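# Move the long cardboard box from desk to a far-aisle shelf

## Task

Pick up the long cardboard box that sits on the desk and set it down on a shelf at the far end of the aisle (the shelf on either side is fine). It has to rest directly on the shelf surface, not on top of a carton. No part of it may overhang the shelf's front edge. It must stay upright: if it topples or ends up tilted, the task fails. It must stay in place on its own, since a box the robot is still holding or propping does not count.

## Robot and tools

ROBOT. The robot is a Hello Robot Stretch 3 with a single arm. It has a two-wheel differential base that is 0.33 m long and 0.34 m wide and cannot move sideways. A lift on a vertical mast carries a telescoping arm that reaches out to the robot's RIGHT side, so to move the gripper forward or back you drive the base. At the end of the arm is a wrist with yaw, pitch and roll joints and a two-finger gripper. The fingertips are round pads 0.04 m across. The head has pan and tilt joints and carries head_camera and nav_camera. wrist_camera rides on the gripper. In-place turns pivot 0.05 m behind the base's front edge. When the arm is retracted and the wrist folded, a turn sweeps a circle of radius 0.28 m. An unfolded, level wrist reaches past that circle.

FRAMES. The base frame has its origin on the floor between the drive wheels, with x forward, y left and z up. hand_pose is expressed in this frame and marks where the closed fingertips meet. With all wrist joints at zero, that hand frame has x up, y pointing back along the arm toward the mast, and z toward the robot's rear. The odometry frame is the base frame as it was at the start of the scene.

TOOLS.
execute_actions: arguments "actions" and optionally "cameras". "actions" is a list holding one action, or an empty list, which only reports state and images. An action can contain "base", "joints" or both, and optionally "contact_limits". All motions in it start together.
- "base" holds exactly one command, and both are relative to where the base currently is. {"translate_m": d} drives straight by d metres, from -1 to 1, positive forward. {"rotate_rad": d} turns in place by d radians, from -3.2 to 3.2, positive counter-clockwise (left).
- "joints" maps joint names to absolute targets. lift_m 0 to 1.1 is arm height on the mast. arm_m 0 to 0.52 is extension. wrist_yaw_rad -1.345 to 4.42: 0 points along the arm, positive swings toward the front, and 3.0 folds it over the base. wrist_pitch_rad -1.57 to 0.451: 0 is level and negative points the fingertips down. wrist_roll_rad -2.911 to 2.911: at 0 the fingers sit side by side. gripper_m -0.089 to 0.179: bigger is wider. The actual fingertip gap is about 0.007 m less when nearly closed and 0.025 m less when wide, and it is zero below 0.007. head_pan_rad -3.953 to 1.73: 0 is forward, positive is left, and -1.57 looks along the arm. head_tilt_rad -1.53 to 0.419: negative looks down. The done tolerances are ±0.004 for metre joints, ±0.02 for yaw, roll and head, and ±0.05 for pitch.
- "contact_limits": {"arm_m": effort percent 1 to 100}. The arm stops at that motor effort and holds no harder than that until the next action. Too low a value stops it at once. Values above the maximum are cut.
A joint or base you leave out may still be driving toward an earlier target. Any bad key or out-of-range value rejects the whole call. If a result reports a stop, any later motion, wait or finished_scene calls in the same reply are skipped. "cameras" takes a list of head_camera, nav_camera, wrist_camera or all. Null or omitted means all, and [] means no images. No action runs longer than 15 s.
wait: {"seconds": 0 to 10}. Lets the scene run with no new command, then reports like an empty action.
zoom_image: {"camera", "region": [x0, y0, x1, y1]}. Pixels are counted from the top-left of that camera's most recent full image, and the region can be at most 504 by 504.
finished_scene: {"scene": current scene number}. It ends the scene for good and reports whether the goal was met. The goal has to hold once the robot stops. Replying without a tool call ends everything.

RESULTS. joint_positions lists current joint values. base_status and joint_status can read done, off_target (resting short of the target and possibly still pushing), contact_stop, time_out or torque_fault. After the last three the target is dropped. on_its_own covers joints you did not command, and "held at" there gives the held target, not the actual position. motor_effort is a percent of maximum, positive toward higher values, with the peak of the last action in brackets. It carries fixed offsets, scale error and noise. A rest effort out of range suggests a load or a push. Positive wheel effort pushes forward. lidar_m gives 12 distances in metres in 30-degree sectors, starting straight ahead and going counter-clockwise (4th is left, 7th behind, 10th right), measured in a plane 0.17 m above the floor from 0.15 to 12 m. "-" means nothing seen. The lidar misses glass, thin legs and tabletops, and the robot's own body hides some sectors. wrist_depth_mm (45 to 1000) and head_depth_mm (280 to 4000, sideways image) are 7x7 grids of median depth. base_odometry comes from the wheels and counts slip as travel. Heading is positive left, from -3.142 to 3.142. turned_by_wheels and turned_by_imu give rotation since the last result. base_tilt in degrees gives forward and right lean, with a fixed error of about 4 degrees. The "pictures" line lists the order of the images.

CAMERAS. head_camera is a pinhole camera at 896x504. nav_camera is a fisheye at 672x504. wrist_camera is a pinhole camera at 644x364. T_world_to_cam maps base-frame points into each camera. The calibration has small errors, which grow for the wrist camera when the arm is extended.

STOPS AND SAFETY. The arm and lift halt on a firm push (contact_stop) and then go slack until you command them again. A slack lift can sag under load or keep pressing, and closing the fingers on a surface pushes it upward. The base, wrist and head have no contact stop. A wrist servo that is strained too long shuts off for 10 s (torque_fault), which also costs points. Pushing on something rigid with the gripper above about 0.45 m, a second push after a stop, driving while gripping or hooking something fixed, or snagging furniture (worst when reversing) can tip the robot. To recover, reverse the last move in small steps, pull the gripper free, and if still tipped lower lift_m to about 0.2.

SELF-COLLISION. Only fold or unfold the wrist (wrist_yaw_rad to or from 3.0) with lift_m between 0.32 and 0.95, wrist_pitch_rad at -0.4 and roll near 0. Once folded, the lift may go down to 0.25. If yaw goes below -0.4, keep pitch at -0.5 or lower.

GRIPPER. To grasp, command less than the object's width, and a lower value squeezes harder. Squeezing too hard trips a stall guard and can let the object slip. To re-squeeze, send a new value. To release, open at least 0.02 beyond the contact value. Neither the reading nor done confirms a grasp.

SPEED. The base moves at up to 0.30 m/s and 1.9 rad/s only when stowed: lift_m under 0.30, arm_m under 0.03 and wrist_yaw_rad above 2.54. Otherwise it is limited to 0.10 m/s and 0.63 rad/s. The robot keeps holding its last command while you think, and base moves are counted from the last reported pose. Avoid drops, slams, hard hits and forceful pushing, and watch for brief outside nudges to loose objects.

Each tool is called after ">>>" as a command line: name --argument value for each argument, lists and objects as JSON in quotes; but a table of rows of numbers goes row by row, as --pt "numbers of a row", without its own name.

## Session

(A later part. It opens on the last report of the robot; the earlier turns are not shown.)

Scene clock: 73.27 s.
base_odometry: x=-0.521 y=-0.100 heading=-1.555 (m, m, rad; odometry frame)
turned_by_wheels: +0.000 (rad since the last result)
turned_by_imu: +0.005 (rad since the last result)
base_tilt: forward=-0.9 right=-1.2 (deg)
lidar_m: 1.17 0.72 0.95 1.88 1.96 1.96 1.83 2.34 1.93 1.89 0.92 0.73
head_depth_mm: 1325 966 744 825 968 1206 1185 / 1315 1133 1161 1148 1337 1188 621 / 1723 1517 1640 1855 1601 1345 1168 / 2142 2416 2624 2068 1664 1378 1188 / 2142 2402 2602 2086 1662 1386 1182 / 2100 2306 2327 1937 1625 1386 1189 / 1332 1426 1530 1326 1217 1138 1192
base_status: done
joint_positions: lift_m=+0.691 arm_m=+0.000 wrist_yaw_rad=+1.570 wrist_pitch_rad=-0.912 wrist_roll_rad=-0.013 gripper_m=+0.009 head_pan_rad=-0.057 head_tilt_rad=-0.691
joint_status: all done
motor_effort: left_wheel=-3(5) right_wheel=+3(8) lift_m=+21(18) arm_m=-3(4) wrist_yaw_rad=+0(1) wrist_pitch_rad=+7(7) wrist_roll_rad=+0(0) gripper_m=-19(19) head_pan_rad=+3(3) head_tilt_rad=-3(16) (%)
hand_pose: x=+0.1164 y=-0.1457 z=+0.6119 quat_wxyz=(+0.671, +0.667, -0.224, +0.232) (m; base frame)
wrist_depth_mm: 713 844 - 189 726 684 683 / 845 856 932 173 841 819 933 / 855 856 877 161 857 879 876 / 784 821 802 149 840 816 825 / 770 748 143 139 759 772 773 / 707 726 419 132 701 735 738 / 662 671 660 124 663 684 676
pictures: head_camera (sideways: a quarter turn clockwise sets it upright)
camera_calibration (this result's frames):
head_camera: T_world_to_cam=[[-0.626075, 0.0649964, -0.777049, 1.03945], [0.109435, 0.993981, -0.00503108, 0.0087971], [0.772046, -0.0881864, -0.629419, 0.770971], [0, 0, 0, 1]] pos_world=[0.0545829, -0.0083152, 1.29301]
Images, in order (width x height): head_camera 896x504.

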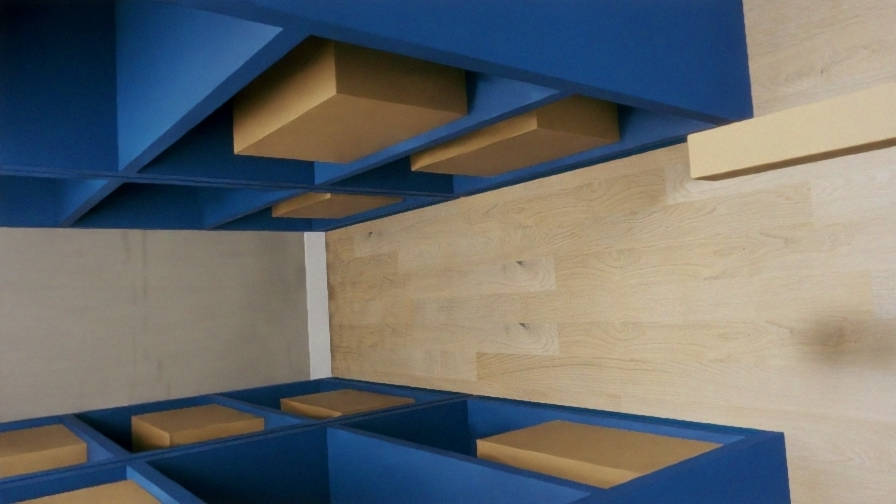

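>>> execute_actions --actions '[{"base": {"rotate_rad": -0.015}}]' --cameras '[]'

>>> execute_actions --actions '[{"base": {"translate_m": 1.0}, "joints": {"head_pan_rad": -0.5, "head_tilt_rad": -0.8}}]' --cameras '["head_camera", "nav_camera"]'

Scene clock: 76.10 s.
base_odometry: x=-0.521 y=-0.100 heading=-1.570 (m, m, rad; odometry frame)
turned_by_wheels: -0.015 (rad since the last result)
turned_by_imu: -0.015 (rad since the last result)
base_tilt: forward=-0.8 right=-1.2 (deg)
lidar_m: 1.29 0.72 0.93 1.88 1.94 1.96 1.84 2.33 1.94 1.89 0.94 0.73
head_depth_mm: 1326 900 744 821 976 1214 1191 / 1314 1053 1098 1135 1075 1204 619 / 1341 1516 1611 1725 1579 1355 1165 / 2130 2378 2598 2071 1663 1395 1186 / 2135 2360 2591 2083 1656 1391 1185 / 2119 2288 2468 1944 1659 1384 1187 / 1599 1440 1545 1348 1254 1165 1186
base_status: done
joint_positions: lift_m=+0.691 arm_m=+0.000 wrist_yaw_rad=+1.570 wrist_pitch_rad=-0.912 wrist_roll_rad=-0.013 gripper_m=+0.009 head_pan_rad=-0.057 head_tilt_rad=-0.691
joint_status: not commanded
motor_effort: left_wheel=-1(3) right_wheel=+2(3) lift_m=+21(21) arm_m=-3(4) wrist_yaw_rad=+0(0) wrist_pitch_rad=+7(7) wrist_roll_rad=+0(0) gripper_m=-19(19) head_pan_rad=+3(3) head_tilt_rad=-3(3) (%)
hand_pose: x=+0.1164 y=-0.1457 z=+0.6119 quat_wxyz=(+0.671, +0.667, -0.224, +0.232) (m; base frame)
wrist_depth_mm: 692 803 - 188 727 692 712 / 828 868 950 174 815 814 969 / 851 853 863 161 875 873 881 / 830 828 802 149 814 805 805 / 776 736 143 140 765 797 744 / 725 738 418 132 697 713 708 / 663 678 673 124 684 681 690
pictures: none
No camera images: the call's "cameras" was empty. Leave "cameras" out to get every camera's image.

Scene clock: 87.57 s.
base_odometry: x=-0.520 y=-1.100 heading=-1.570 (m, m, rad; odometry frame)
turned_by_wheels: +0.000 (rad since the last result)
turned_by_imu: +0.004 (rad since the last result)
base_tilt: forward=-0.8 right=-1.2 (deg)
lidar_m: 1.21 0.61 0.33 0.32 0.33 0.42 2.82 0.45 0.44 0.33 0.35 0.48
head_depth_mm: 620 693 536 451 576 599 680 / 576 655 536 658 632 736 882 / 539 621 578 874 874 1020 599 / 517 598 692 825 1026 1147 1083 / 967 763 1313 1159 1432 1240 1142 / 1119 1480 1421 1705 1539 1303 1145 / 1199 1416 1627 1798 1543 1314 1151
base_status: done
joint_positions: lift_m=+0.691 arm_m=+0.000 wrist_yaw_rad=+1.570 wrist_pitch_rad=-0.912 wrist_roll_rad=-0.013 gripper_m=+0.009 head_pan_rad=-0.493 head_tilt_rad=-0.790
joint_status: all done
motor_effort: left_wheel=-1(5) right_wheel=+2(4) lift_m=+22(22) arm_m=-4(3) wrist_yaw_rad=+0(0) wrist_pitch_rad=+7(7) wrist_roll_rad=+0(0) gripper_m=-18(19) head_pan_rad=-3(28) head_tilt_rad=-4(11) (%)
hand_pose: x=+0.1164 y=-0.1457 z=+0.6119 quat_wxyz=(+0.671, +0.667, -0.224, +0.232) (m; base frame)
wrist_depth_mm: 578 868 - 189 589 317 220 / 663 836 935 173 684 301 221 / 762 804 894 161 778 296 221 / 738 787 794 150 633 444 221 / 686 783 144 140 498 415 218 / 585 703 419 131 454 394 219 / 576 665 673 124 553 376 210
pictures: head_camera (sideways: a quarter turn clockwise sets it upright), nav_camera (sideways: a quarter turn counterclockwise sets it upright)
camera_calibration (this result's frames):
head_camera: T_world_to_cam=[[-0.604856, 0.358089, -0.711281, 0.953597], [0.518266, 0.855159, -0.010197, 0.0130277], [0.604607, -0.3748, -0.702834, 0.867484], [0, 0, 0, 1]] pos_world=[0.0455505, -0.0274805, 1.28811]
nav_camera: T_world_to_cam=[[0.636691, -0.286497, 0.715922, -0.893002], [-0.412474, -0.910966, 0.00227644, 0.0531391], [0.651528, -0.296749, -0.698177, 0.85438], [0, 0, 0, 1]] pos_world=[0.0338324, 0.0461017, 1.23571]
Images, in order (width x height): head_camera 896x504, nav_camera 672x504.

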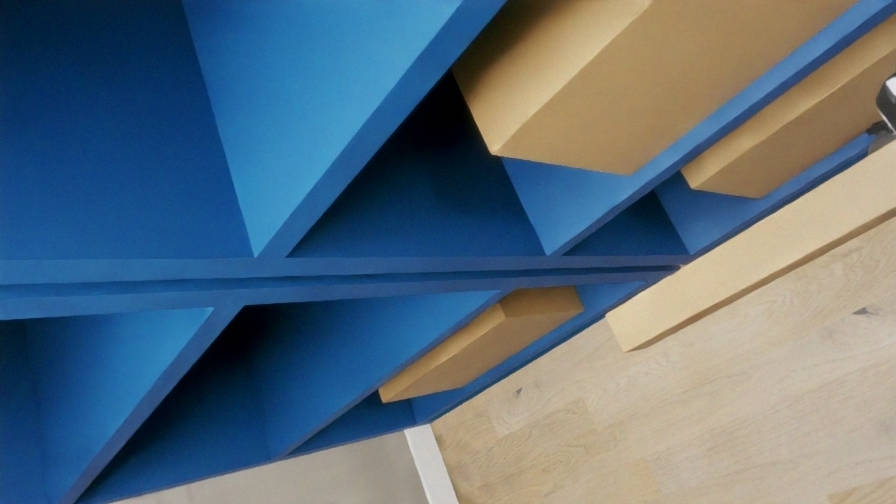

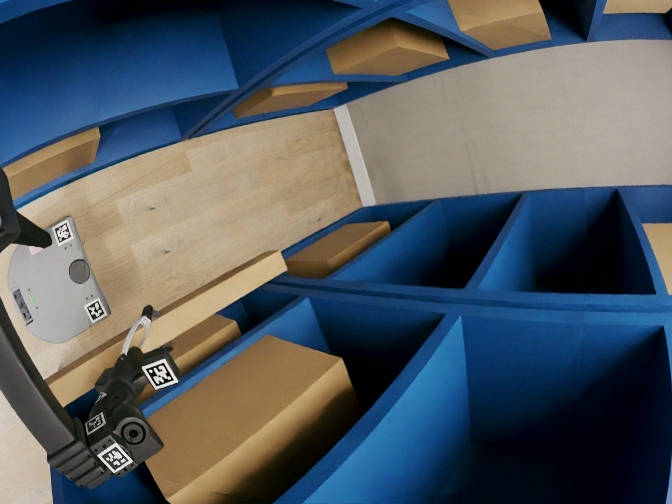

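>>> execute_actions --actions '[{"base": {"translate_m": 0.87}, "joints": {"head_pan_rad": -1.4, "head_tilt_rad": -1.0}}]'

Scene clock: 100.00 s.
base_odometry: x=-0.519 y=-1.970 heading=-1.570 (m, m, rad; odometry frame)
turned_by_wheels: +0.000 (rad since the last result)
turned_by_imu: +0.004 (rad since the last result)
base_tilt: forward=-0.8 right=-1.2 (deg)
lidar_m: 0.66 0.44 0.32 0.31 0.37 0.42 1.21 0.45 0.39 0.34 0.35 0.48
head_depth_mm: 602 485 406 858 774 - - / 600 483 406 911 797 - 584 / 597 483 413 908 810 - 582 / 595 483 414 903 812 1010 - / 596 482 417 904 823 999 1080 / 594 480 423 905 823 617 1098 / 593 479 421 903 836 1102 1093
base_status: done
joint_positions: lift_m=+0.691 arm_m=+0.000 wrist_yaw_rad=+1.570 wrist_pitch_rad=-0.912 wrist_roll_rad=-0.013 gripper_m=+0.009 head_pan_rad=-1.393 head_tilt_rad=-0.987
joint_status: all done
motor_effort: left_wheel=-2(7) right_wheel=+3(8) lift_m=+21(21) arm_m=-3(3) wrist_yaw_rad=-1(0) wrist_pitch_rad=+7(7) wrist_roll_rad=+1(0) gripper_m=-19(19) head_pan_rad=-3(37) head_tilt_rad=-4(19) (%)
hand_pose: x=+0.1164 y=-0.1457 z=+0.6119 quat_wxyz=(+0.671, +0.667, -0.224, +0.232) (m; base frame)
wrist_depth_mm: 638 694 701 190 665 328 323 / 750 792 809 174 785 305 299 / 764 816 863 161 810 299 274 / 571 767 818 150 635 441 258 / 578 743 143 140 512 428 240 / 576 717 418 132 457 399 227 / 570 665 673 124 562 376 216
pictures: head_camera (sideways: a quarter turn clockwise sets it upright), nav_camera (sideways: a quarter turn counterclockwise sets it upright), wrist_camera
camera_calibration (this result's frames):
head_camera: T_world_to_cam=[[-0.117638, 0.82028, -0.559733, 0.753163], [0.991514, 0.128426, -0.0201774, 0.0231304], [0.0553333, -0.557357, -0.828427, 1.03415], [0, 0, 0, 1]] pos_world=[0.00844363, -0.0443868, 1.27875]
nav_camera: T_world_to_cam=[[0.193691, -0.801733, 0.565428, -0.694209], [-0.97017, -0.242174, -0.0110463, 0.0738847], [0.145788, -0.546421, -0.824724, 1.02202], [0, 0, 0, 1]] pos_world=[0.0571443, 0.0197762, 1.23622]
wrist_camera: T_world_to_cam=[[0.0331452, -0.99915, 0.0245044, -0.17015], [-0.908642, -0.040336, -0.415624, 0.375938], [0.416259, -0.0084898, -0.909206, 0.670693], [0, 0, 0, 1]] pos_world=[0.0680502, -0.149148, 0.770217]
Images, in order (width x height): head_camera 896x504, nav_camera 672x504, wrist_camera 644x364.

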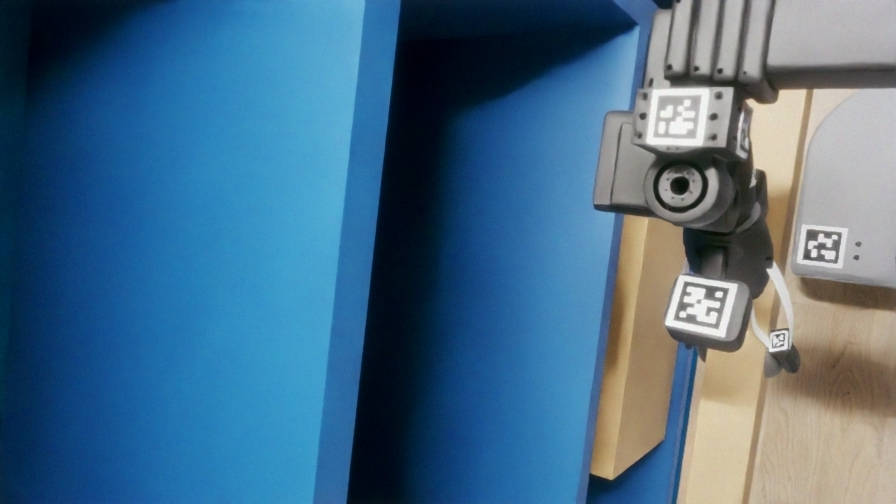

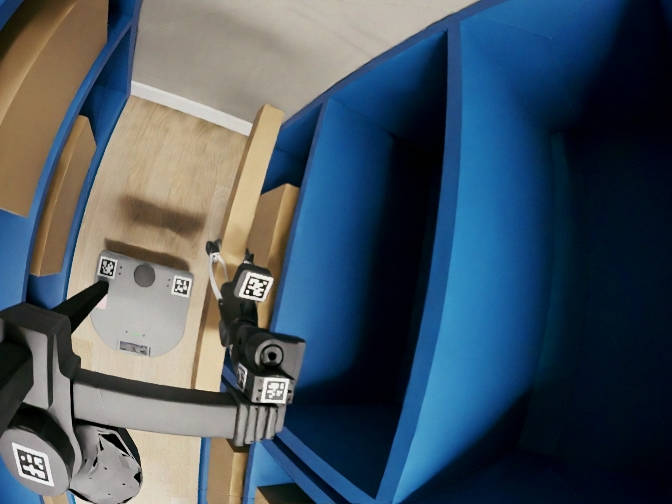

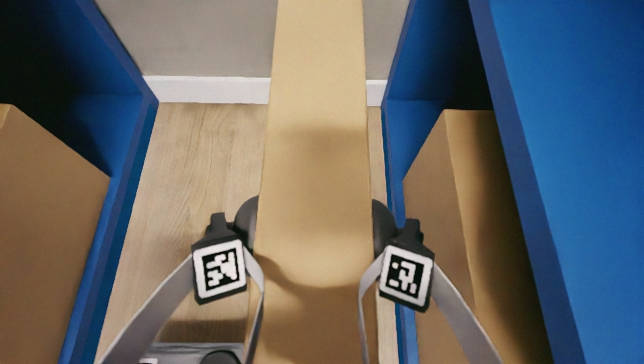

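>>> execute_actions --actions '[{"base": {"translate_m": 0.06}, "joints": {"arm_m": 0.14}}]'

Scene clock: 104.40 s.
base_odometry: x=-0.519 y=-2.030 heading=-1.570 (m, m, rad; odometry frame)
turned_by_wheels: +0.000 (rad since the last result)
turned_by_imu: +0.001 (rad since the last result)
base_tilt: forward=-0.9 right=-1.2 (deg)
lidar_m: 0.60 0.44 0.32 0.31 0.32 0.42 1.26 0.45 0.35 0.34 0.35 0.62
head_depth_mm: 600 486 407 908 - - - / 599 484 405 945 782 1161 1136 / 597 483 414 944 669 1150 1144 / 595 484 413 907 670 1149 1144 / 593 481 418 907 691 1161 1103 / 594 479 422 903 807 1180 1095 / 592 479 421 907 810 1198 1096
base_status: done
joint_positions: lift_m=+0.691 arm_m=+0.140 wrist_yaw_rad=+1.570 wrist_pitch_rad=-0.912 wrist_roll_rad=-0.013 gripper_m=+0.009 head_pan_rad=-1.393 head_tilt_rad=-0.988
joint_status: all done
motor_effort: left_wheel=-2(4) right_wheel=+2(5) lift_m=+21(21) arm_m=+5(5) wrist_yaw_rad=+0(0) wrist_pitch_rad=+7(7) wrist_roll_rad=-1(0) gripper_m=-19(18) head_pan_rad=-4(3) head_tilt_rad=-5(4) (%)
hand_pose: x=+0.1164 y=-0.2849 z=+0.6119 quat_wxyz=(+0.671, +0.667, -0.224, +0.232) (m; base frame)
wrist_depth_mm: 631 624 614 188 318 322 322 / 711 732 753 172 293 295 297 / 792 854 847 161 273 275 275 / 726 797 810 149 254 255 256 / 690 768 143 140 238 240 239 / 687 712 422 130 219 223 224 / 678 692 680 124 208 212 212
pictures: head_camera (sideways: a quarter turn clockwise sets it upright), nav_camera (sideways: a quarter turn counterclockwise sets it upright), wrist_camera
camera_calibration (this result's frames):
head_camera: T_world_to_cam=[[-0.117472, 0.820422, -0.55956, 0.752937], [0.991542, 0.128205, -0.0201876, 0.0231435], [0.0551762, -0.557199, -0.828544, 1.0343], [0, 0, 0, 1]] pos_world=[0.0084327, -0.0443826, 1.27874]
nav_camera: T_world_to_cam=[[0.19353, -0.801893, 0.565256, -0.693984], [-0.970225, -0.241952, -0.0110603, 0.0739032], [0.145634, -0.546285, -0.824842, 1.02217], [0, 0, 0, 1]] pos_world=[0.0571463, 0.0197782, 1.23623]
wrist_camera: T_world_to_cam=[[0.0331454, -0.99915, 0.0245045, -0.309235], [-0.908642, -0.0403362, -0.415624, 0.370323], [0.41626, -0.00848975, -0.909206, 0.669511], [0, 0, 0, 1]] pos_world=[0.0680502, -0.28835, 0.770217]
Images, in order (width x height): head_camera 896x504, nav_camera 672x504, wrist_camera 644x364.

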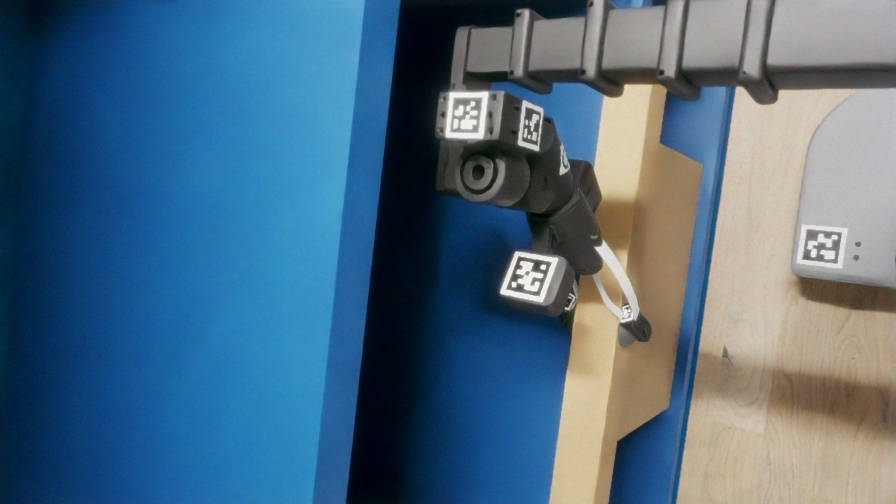

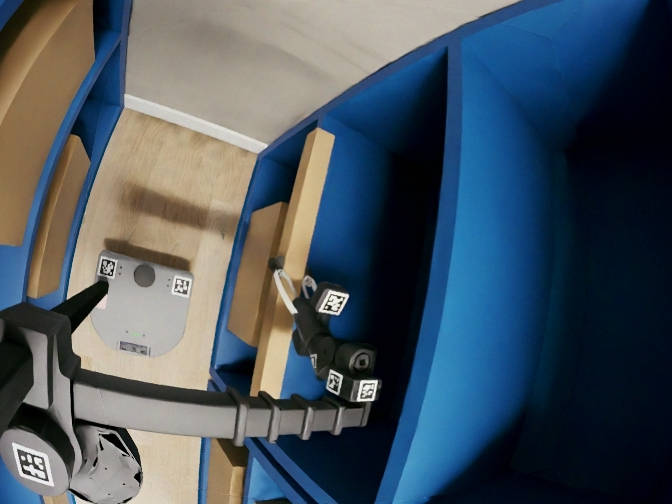

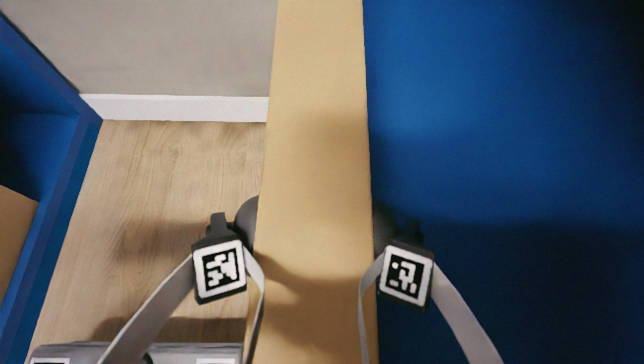

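>>> execute_actions --actions '[{"joints": {"arm_m": 0.33, "lift_m": 0.677}}]' --cameras '["wrist_camera"]'

>>> execute_actions --actions '[{"joints": {"lift_m": 0.65}}]' --cameras '["head_camera", "wrist_camera"]'

Scene clock: 108.53 s.
base_odometry: x=-0.519 y=-2.030 heading=-1.570 (m, m, rad; odometry frame)
turned_by_wheels: +0.000 (rad since the last result)
turned_by_imu: +0.001 (rad since the last result)
base_tilt: forward=-0.9 right=-1.2 (deg)
lidar_m: 0.60 0.44 0.32 0.31 0.32 0.42 1.26 0.45 0.35 0.34 0.35 0.62
head_depth_mm: 599 486 406 890 - - - / 600 483 406 906 799 1167 - / 596 483 413 799 811 1143 1147 / 595 482 414 807 812 1149 1143 / 595 482 418 852 822 1162 1099 / 593 479 422 853 824 1168 1098 / 592 479 422 853 835 1192 1090
base_status: not commanded
joint_positions: lift_m=+0.678 arm_m=+0.330 wrist_yaw_rad=+1.570 wrist_pitch_rad=-0.912 wrist_roll_rad=-0.013 gripper_m=+0.009 head_pan_rad=-1.393 head_tilt_rad=-0.988
joint_status: all done
motor_effort: left_wheel=-2(2) right_wheel=+2(3) lift_m=+21(26) arm_m=+4(5) wrist_yaw_rad=+0(0) wrist_pitch_rad=+7(7) wrist_roll_rad=+0(0) gripper_m=-18(19) head_pan_rad=-3(3) head_tilt_rad=-4(4) (%)
hand_pose: x=+0.1164 y=-0.4749 z=+0.5989 quat_wxyz=(+0.671, +0.667, -0.224, +0.232) (m; base frame)
wrist_depth_mm: 622 582 297 187 301 305 304 / 753 278 276 173 277 279 280 / 838 253 253 161 256 260 260 / 790 235 238 150 239 241 241 / 730 219 143 140 227 223 226 / 680 210 171 131 204 213 211 / 197 197 198 125 195 199 201
pictures: wrist_camera
camera_calibration (this result's frames):
wrist_camera: T_world_to_cam=[[0.0331454, -0.99915, 0.0245045, -0.498751], [-0.908642, -0.0403362, -0.415624, 0.357258], [0.416259, -0.00848977, -0.909206, 0.656082], [0, 0, 0, 1]] pos_world=[0.0680502, -0.478347, 0.757221]
Images, in order (width x height): wrist_camera 644x364.

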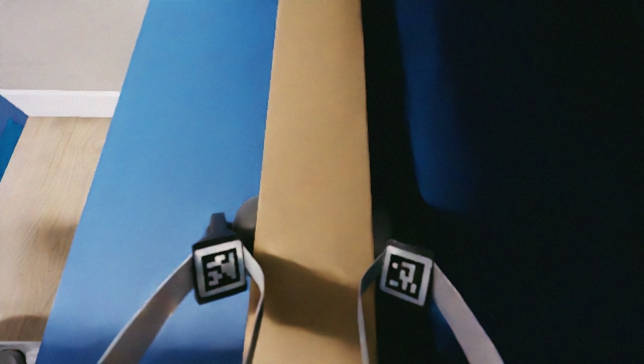

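Scene clock: 109.57 s.
base_odometry: x=-0.519 y=-2.030 heading=-1.570 (m, m, rad; odometry frame)
turned_by_wheels: +0.000 (rad since the last result)
turned_by_imu: +0.000 (rad since the last result)
base_tilt: forward=-0.8 right=-1.2 (deg)
lidar_m: 0.60 0.44 0.32 0.31 0.32 0.41 1.27 0.45 0.35 0.34 0.35 0.62
head_depth_mm: 602 484 406 891 807 911 - / 598 484 407 908 796 1166 - / 596 483 415 817 805 1148 1142 / 594 482 413 828 810 1157 1147 / 593 480 418 880 824 1158 1098 / 592 480 421 850 823 1186 1096 / 591 477 422 868 838 1195 1098
base_status: not commanded
joint_positions: lift_m=+0.651 arm_m=+0.330 wrist_yaw_rad=+1.570 wrist_pitch_rad=-0.912 wrist_roll_rad=-0.013 gripper_m=+0.009 head_pan_rad=-1.393 head_tilt_rad=-0.988
joint_status: all done
motor_effort: left_wheel=-2(2) right_wheel=+3(2) lift_m=+22(19) arm_m=+5(4) wrist_yaw_rad=-1(0) wrist_pitch_rad=+7(7) wrist_roll_rad=+0(0) gripper_m=-19(19) head_pan_rad=-3(3) head_tilt_rad=-5(4) (%)
hand_pose: x=+0.1164 y=-0.4749 z=+0.5719 quat_wxyz=(+0.671, +0.667, -0.224, +0.232) (m; base frame)
wrist_depth_mm: 628 268 262 189 267 265 268 / 752 241 243 173 243 246 247 / 819 222 224 162 223 226 228 / 743 207 207 150 210 212 211 / 196 196 143 140 199 198 196 / 184 184 156 132 180 187 187 / 172 173 172 124 173 175 176
pictures: head_camera (sideways: a quarter turn clockwise sets it upright), wrist_camera
camera_calibration (this result's frames):
head_camera: T_world_to_cam=[[-0.117475, 0.820435, -0.559541, 0.752911], [0.991542, 0.128206, -0.0201888, 0.023145], [0.0551728, -0.55718, -0.828557, 1.03432], [0, 0, 0, 1]] pos_world=[0.00843261, -0.044382, 1.27874]
wrist_camera: T_world_to_cam=[[0.0331454, -0.99915, 0.0245045, -0.49809], [-0.908642, -0.0403362, -0.415624, 0.346033], [0.416259, -0.00848977, -0.909206, 0.631527], [0, 0, 0, 1]] pos_world=[0.0680501, -0.478347, 0.730213]
Images, in order (width x height): head_camera 896x504, wrist_camera 644x364.

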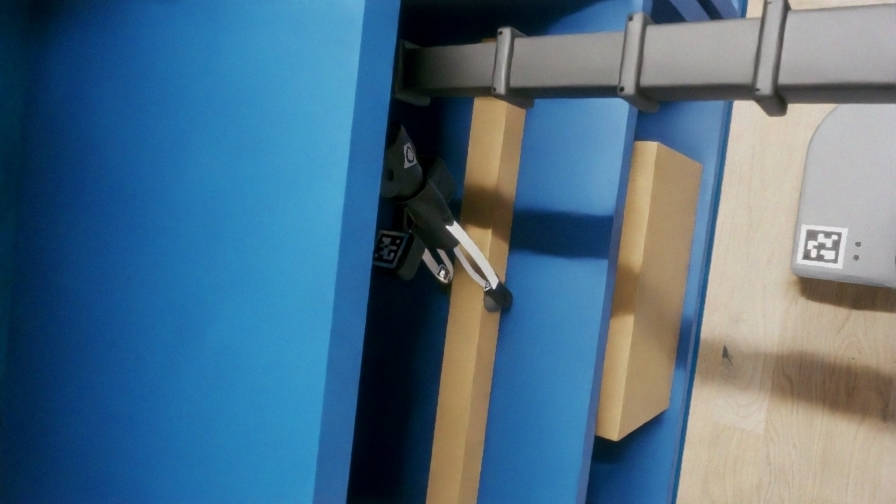

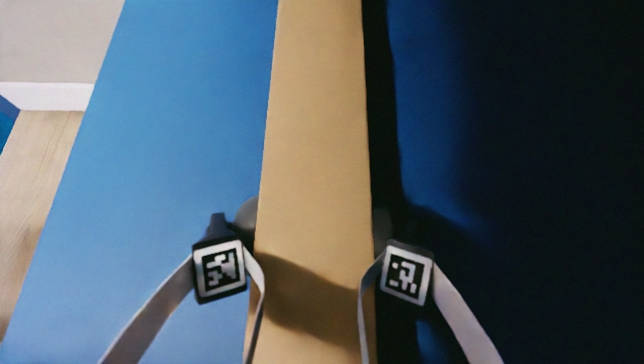

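>>> execute_actions --actions '[{"joints": {"lift_m": 0.646}}]' --cameras '[]'

>>> execute_actions --actions '[{"joints": {"gripper_m": 0.1}}]' --cameras '["wrist_camera"]'

>>> execute_actions --actions '[{"joints": {"lift_m": 0.7, "wrist_pitch_rad": -0.7}}]' --cameras '["wrist_camera", "head_camera"]'

Scene clock: 111.13 s.
base_odometry: x=-0.519 y=-2.030 heading=-1.570 (m, m, rad; odometry frame)
turned_by_wheels: +0.000 (rad since the last result)
turned_by_imu: +0.000 (rad since the last result)
base_tilt: forward=-0.9 right=-1.2 (deg)
lidar_m: 0.60 0.44 0.32 0.31 0.32 0.42 1.27 0.45 0.35 0.34 0.35 0.62
head_depth_mm: 600 486 406 892 815 934 - / 600 484 406 911 797 1165 - / 596 482 414 820 812 1150 1140 / 596 482 414 829 813 1157 1148 / 593 481 418 906 823 1171 1100 / 590 480 423 858 824 1182 1096 / 591 478 422 869 835 1198 1095
base_status: not commanded
joint_positions: lift_m=+0.647 arm_m=+0.330 wrist_yaw_rad=+1.570 wrist_pitch_rad=-0.912 wrist_roll_rad=-0.013 gripper_m=+0.009 head_pan_rad=-1.393 head_tilt_rad=-0.988
joint_status: all done
motor_effort: left_wheel=-2(2) right_wheel=+3(2) lift_m=+21(26) arm_m=+4(5) wrist_yaw_rad=+0(0) wrist_pitch_rad=+7(7) wrist_roll_rad=-1(0) gripper_m=-18(19) head_pan_rad=-3(3) head_tilt_rad=-4(5) (%)
hand_pose: x=+0.1164 y=-0.4749 z=+0.5679 quat_wxyz=(+0.671, +0.667, -0.224, +0.232) (m; base frame)
wrist_depth_mm: 632 254 257 188 259 261 263 / 738 232 236 172 239 239 239 / 818 217 216 161 220 222 223 / 737 203 204 149 205 208 206 / 192 191 165 140 194 194 193 / 179 180 155 131 177 181 183 / 169 169 167 124 168 172 173
pictures: none
No camera images: the call's "cameras" was empty. Leave "cameras" out to get every camera's image.

Scene clock: 112.53 s.
base_odometry: x=-0.519 y=-2.030 heading=-1.570 (m, m, rad; odometry frame)
turned_by_wheels: +0.000 (rad since the last result)
turned_by_imu: +0.000 (rad since the last result)
base_tilt: forward=-0.9 right=-1.2 (deg)
lidar_m: 0.60 0.44 0.32 0.31 0.32 0.42 1.26 0.45 0.35 0.34 0.35 0.62
head_depth_mm: 599 484 406 892 815 943 - / 600 484 405 908 799 1161 - / 597 482 414 818 812 1151 1139 / 596 482 414 827 810 1159 1149 / 594 480 419 907 827 1170 1098 / 593 479 423 851 824 1181 1095 / 591 478 421 865 835 1200 1102
base_status: not commanded
joint_positions: lift_m=+0.647 arm_m=+0.330 wrist_yaw_rad=+1.570 wrist_pitch_rad=-0.907 wrist_roll_rad=-0.013 gripper_m=+0.100 head_pan_rad=-1.393 head_tilt_rad=-0.988
joint_status: all done
motor_effort: left_wheel=-2(3) right_wheel=+3(3) lift_m=+21(21) arm_m=+5(4) wrist_yaw_rad=+0(0) wrist_pitch_rad=+4(7) wrist_roll_rad=+0(0) gripper_m=+1(82) head_pan_rad=-3(3) head_tilt_rad=-5(5) (%)
hand_pose: x=+0.1175 y=-0.4749 z=+0.5687 quat_wxyz=(+0.671, +0.667, -0.226, +0.234) (m; base frame)
wrist_depth_mm: 619 261 257 192 259 264 263 / 755 237 236 177 241 242 242 / 816 220 220 163 223 221 225 / 742 205 204 152 207 208 208 / 193 192 191 142 196 194 196 / 179 181 176 133 179 184 183 / - 169 168 126 171 171 172
pictures: wrist_camera
camera_calibration (this result's frames):
wrist_camera: T_world_to_cam=[[0.033019, -0.99915, 0.0246831, -0.498135], [-0.906462, -0.0403404, -0.420356, 0.348133], [0.420995, -0.00849451, -0.907023, 0.626277], [0, 0, 0, 1]] pos_world=[0.0683574, -0.478348, 0.726683]
Images, in order (width x height): wrist_camera 644x364.

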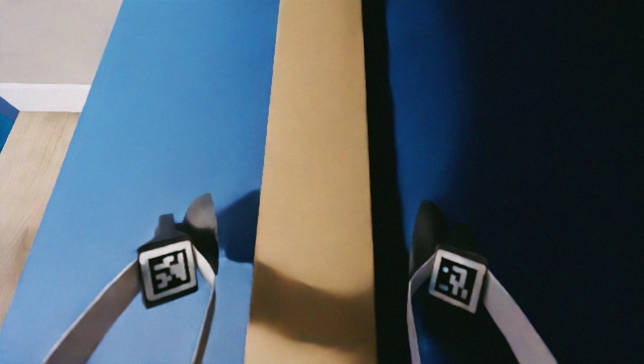

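Scene clock: 113.87 s.
base_odometry: x=-0.519 y=-2.030 heading=-1.570 (m, m, rad; odometry frame)
turned_by_wheels: +0.000 (rad since the last result)
turned_by_imu: +0.000 (rad since the last result)
base_tilt: forward=-0.9 right=-1.2 (deg)
lidar_m: 0.60 0.44 0.32 0.31 0.32 0.42 1.27 0.45 0.35 0.34 0.35 0.62
head_depth_mm: 601 484 407 875 - - - / 601 484 406 912 796 1166 1134 / 595 483 414 894 811 1146 1135 / 595 482 414 829 809 1148 1148 / 593 480 419 900 821 1169 1092 / 593 480 422 852 821 1180 1100 / 590 479 421 867 837 1198 1091
base_status: not commanded
joint_positions: lift_m=+0.699 arm_m=+0.330 wrist_yaw_rad=+1.570 wrist_pitch_rad=-0.716 wrist_roll_rad=-0.013 gripper_m=+0.100 head_pan_rad=-1.393 head_tilt_rad=-0.988
joint_status: all done
motor_effort: left_wheel=-2(2) right_wheel=+3(3) lift_m=+62(64) arm_m=+4(4) wrist_yaw_rad=-1(0) wrist_pitch_rad=+9(9) wrist_roll_rad=+0(0) gripper_m=+1(1) head_pan_rad=-2(2) head_tilt_rad=-5(4) (%)
hand_pose: x=+0.1561 y=-0.4749 z=+0.6516 quat_wxyz=(+0.646, +0.641, -0.289, +0.297) (m; base frame)
wrist_depth_mm: 541 535 466 450 451 454 349 / 618 617 395 346 404 409 351 / 729 688 351 301 356 358 342 / 841 811 315 263 315 322 319 / 815 800 283 229 289 289 287 / 758 262 257 210 256 262 262 / 706 236 237 191 238 239 242
pictures: head_camera (sideways: a quarter turn clockwise sets it upright), wrist_camera
camera_calibration (this result's frames):
head_camera: T_world_to_cam=[[-0.117474, 0.820435, -0.559541, 0.752911], [0.991542, 0.128206, -0.0201888, 0.023145], [0.0551727, -0.55718, -0.828557, 1.03432], [0, 0, 0, 1]] pos_world=[0.0084326, -0.044382, 1.27874]
wrist_camera: T_world_to_cam=[[0.0278718, -0.999139, 0.0307323, -0.504611], [-0.810312, -0.0405857, -0.584591, 0.509864], [0.585335, -0.00860918, -0.810746, 0.596848], [0, 0, 0, 1]] pos_world=[0.0778577, -0.478345, 0.797462]
Images, in order (width x height): head_camera 896x504, wrist_camera 644x364.

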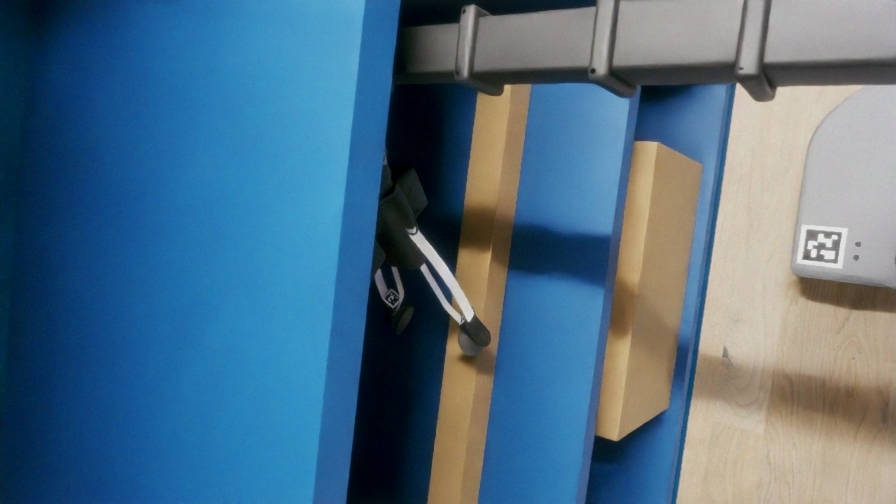

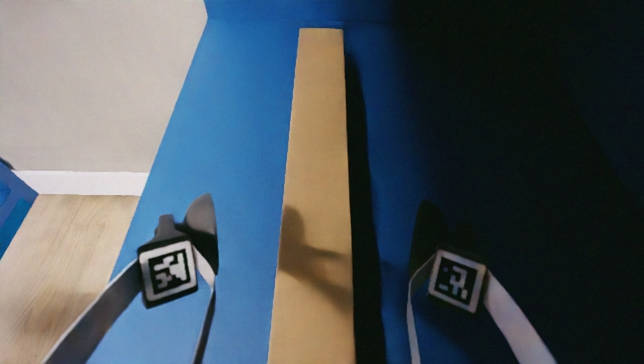

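>>> execute_actions --actions '[{"joints": {"arm_m": 0.1}}]' --cameras '["nav_camera", "head_camera"]'

Scene clock: 117.23 s.
base_odometry: x=-0.519 y=-2.030 heading=-1.570 (m, m, rad; odometry frame)
turned_by_wheels: +0.000 (rad since the last result)
turned_by_imu: +0.000 (rad since the last result)
base_tilt: forward=-0.8 right=-1.2 (deg)
lidar_m: 0.60 0.44 0.32 0.31 0.32 0.42 1.26 0.45 0.35 0.34 0.35 0.62
head_depth_mm: 599 485 407 888 - - - / 599 484 407 925 772 1170 1127 / 597 483 413 924 - 1146 1144 / 594 482 414 907 837 1161 1147 / 593 480 419 906 838 1171 1104 / 593 480 423 850 821 1183 1096 / 590 478 422 862 836 1194 1096
base_status: not commanded
joint_positions: lift_m=+0.699 arm_m=+0.100 wrist_yaw_rad=+1.570 wrist_pitch_rad=-0.716 wrist_roll_rad=-0.013 gripper_m=+0.100 head_pan_rad=-1.393 head_tilt_rad=-0.988
joint_status: all done
motor_effort: left_wheel=-2(2) right_wheel=+3(3) lift_m=+62(62) arm_m=-3(4) wrist_yaw_rad=+0(0) wrist_pitch_rad=+9(9) wrist_roll_rad=+0(0) gripper_m=+1(1) head_pan_rad=-3(2) head_tilt_rad=-4(4) (%)
hand_pose: x=+0.1561 y=-0.2457 z=+0.6516 quat_wxyz=(+0.646, +0.641, -0.289, +0.297) (m; base frame)
wrist_depth_mm: 537 536 541 535 457 460 458 / 606 609 621 617 411 366 408 / 677 721 728 710 360 342 301 / 799 822 845 833 322 316 264 / 742 822 815 842 321 288 244 / 711 768 769 779 350 261 239 / 662 710 712 678 248 239 235
pictures: head_camera (sideways: a quarter turn clockwise sets it upright), nav_camera (sideways: a quarter turn counterclockwise sets it upright)
camera_calibration (this result's frames):
head_camera: T_world_to_cam=[[-0.117475, 0.820438, -0.559537, 0.752906], [0.991542, 0.128206, -0.0201891, 0.0231453], [0.0551721, -0.557176, -0.82856, 1.03432], [0, 0, 0, 1]] pos_world=[0.00843259, -0.0443819, 1.27874]
nav_camera: T_world_to_cam=[[0.193533, -0.801909, 0.565232, -0.693953], [-0.970225, -0.241951, -0.0110622, 0.0739057], [0.14563, -0.546261, -0.824858, 1.02219], [0, 0, 0, 1]] pos_world=[0.057146, 0.01978, 1.23623]
Images, in order (width x height): head_camera 896x504, nav_camera 672x504.

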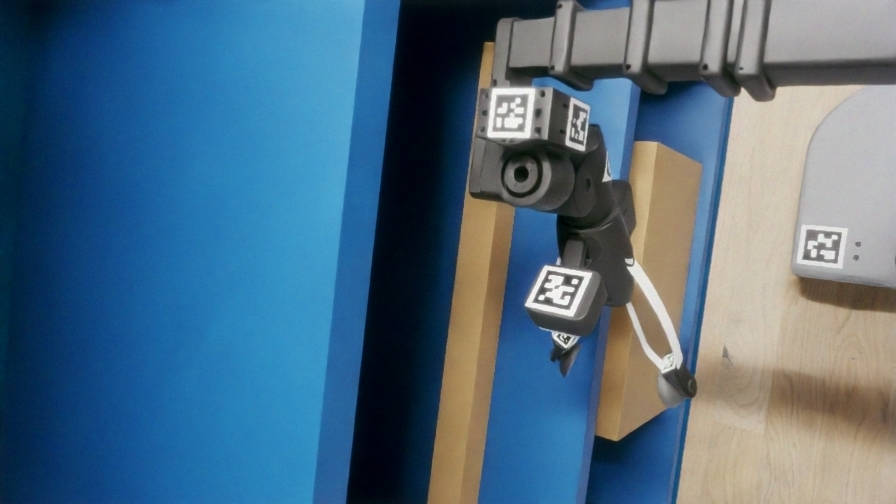

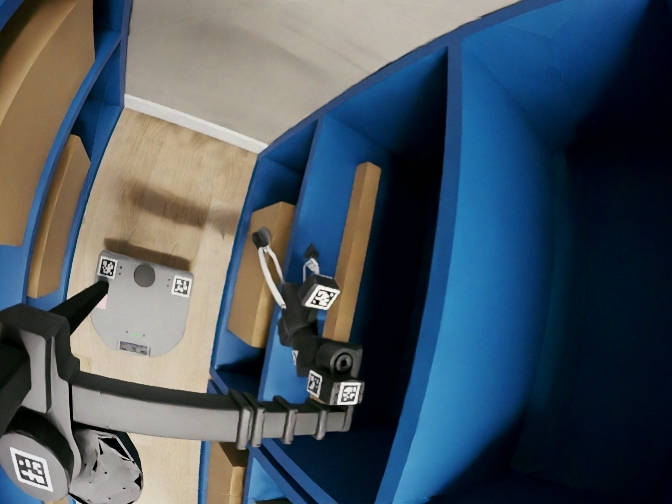

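>>> finished_scene --scene 2

The scene is finished: the task was done.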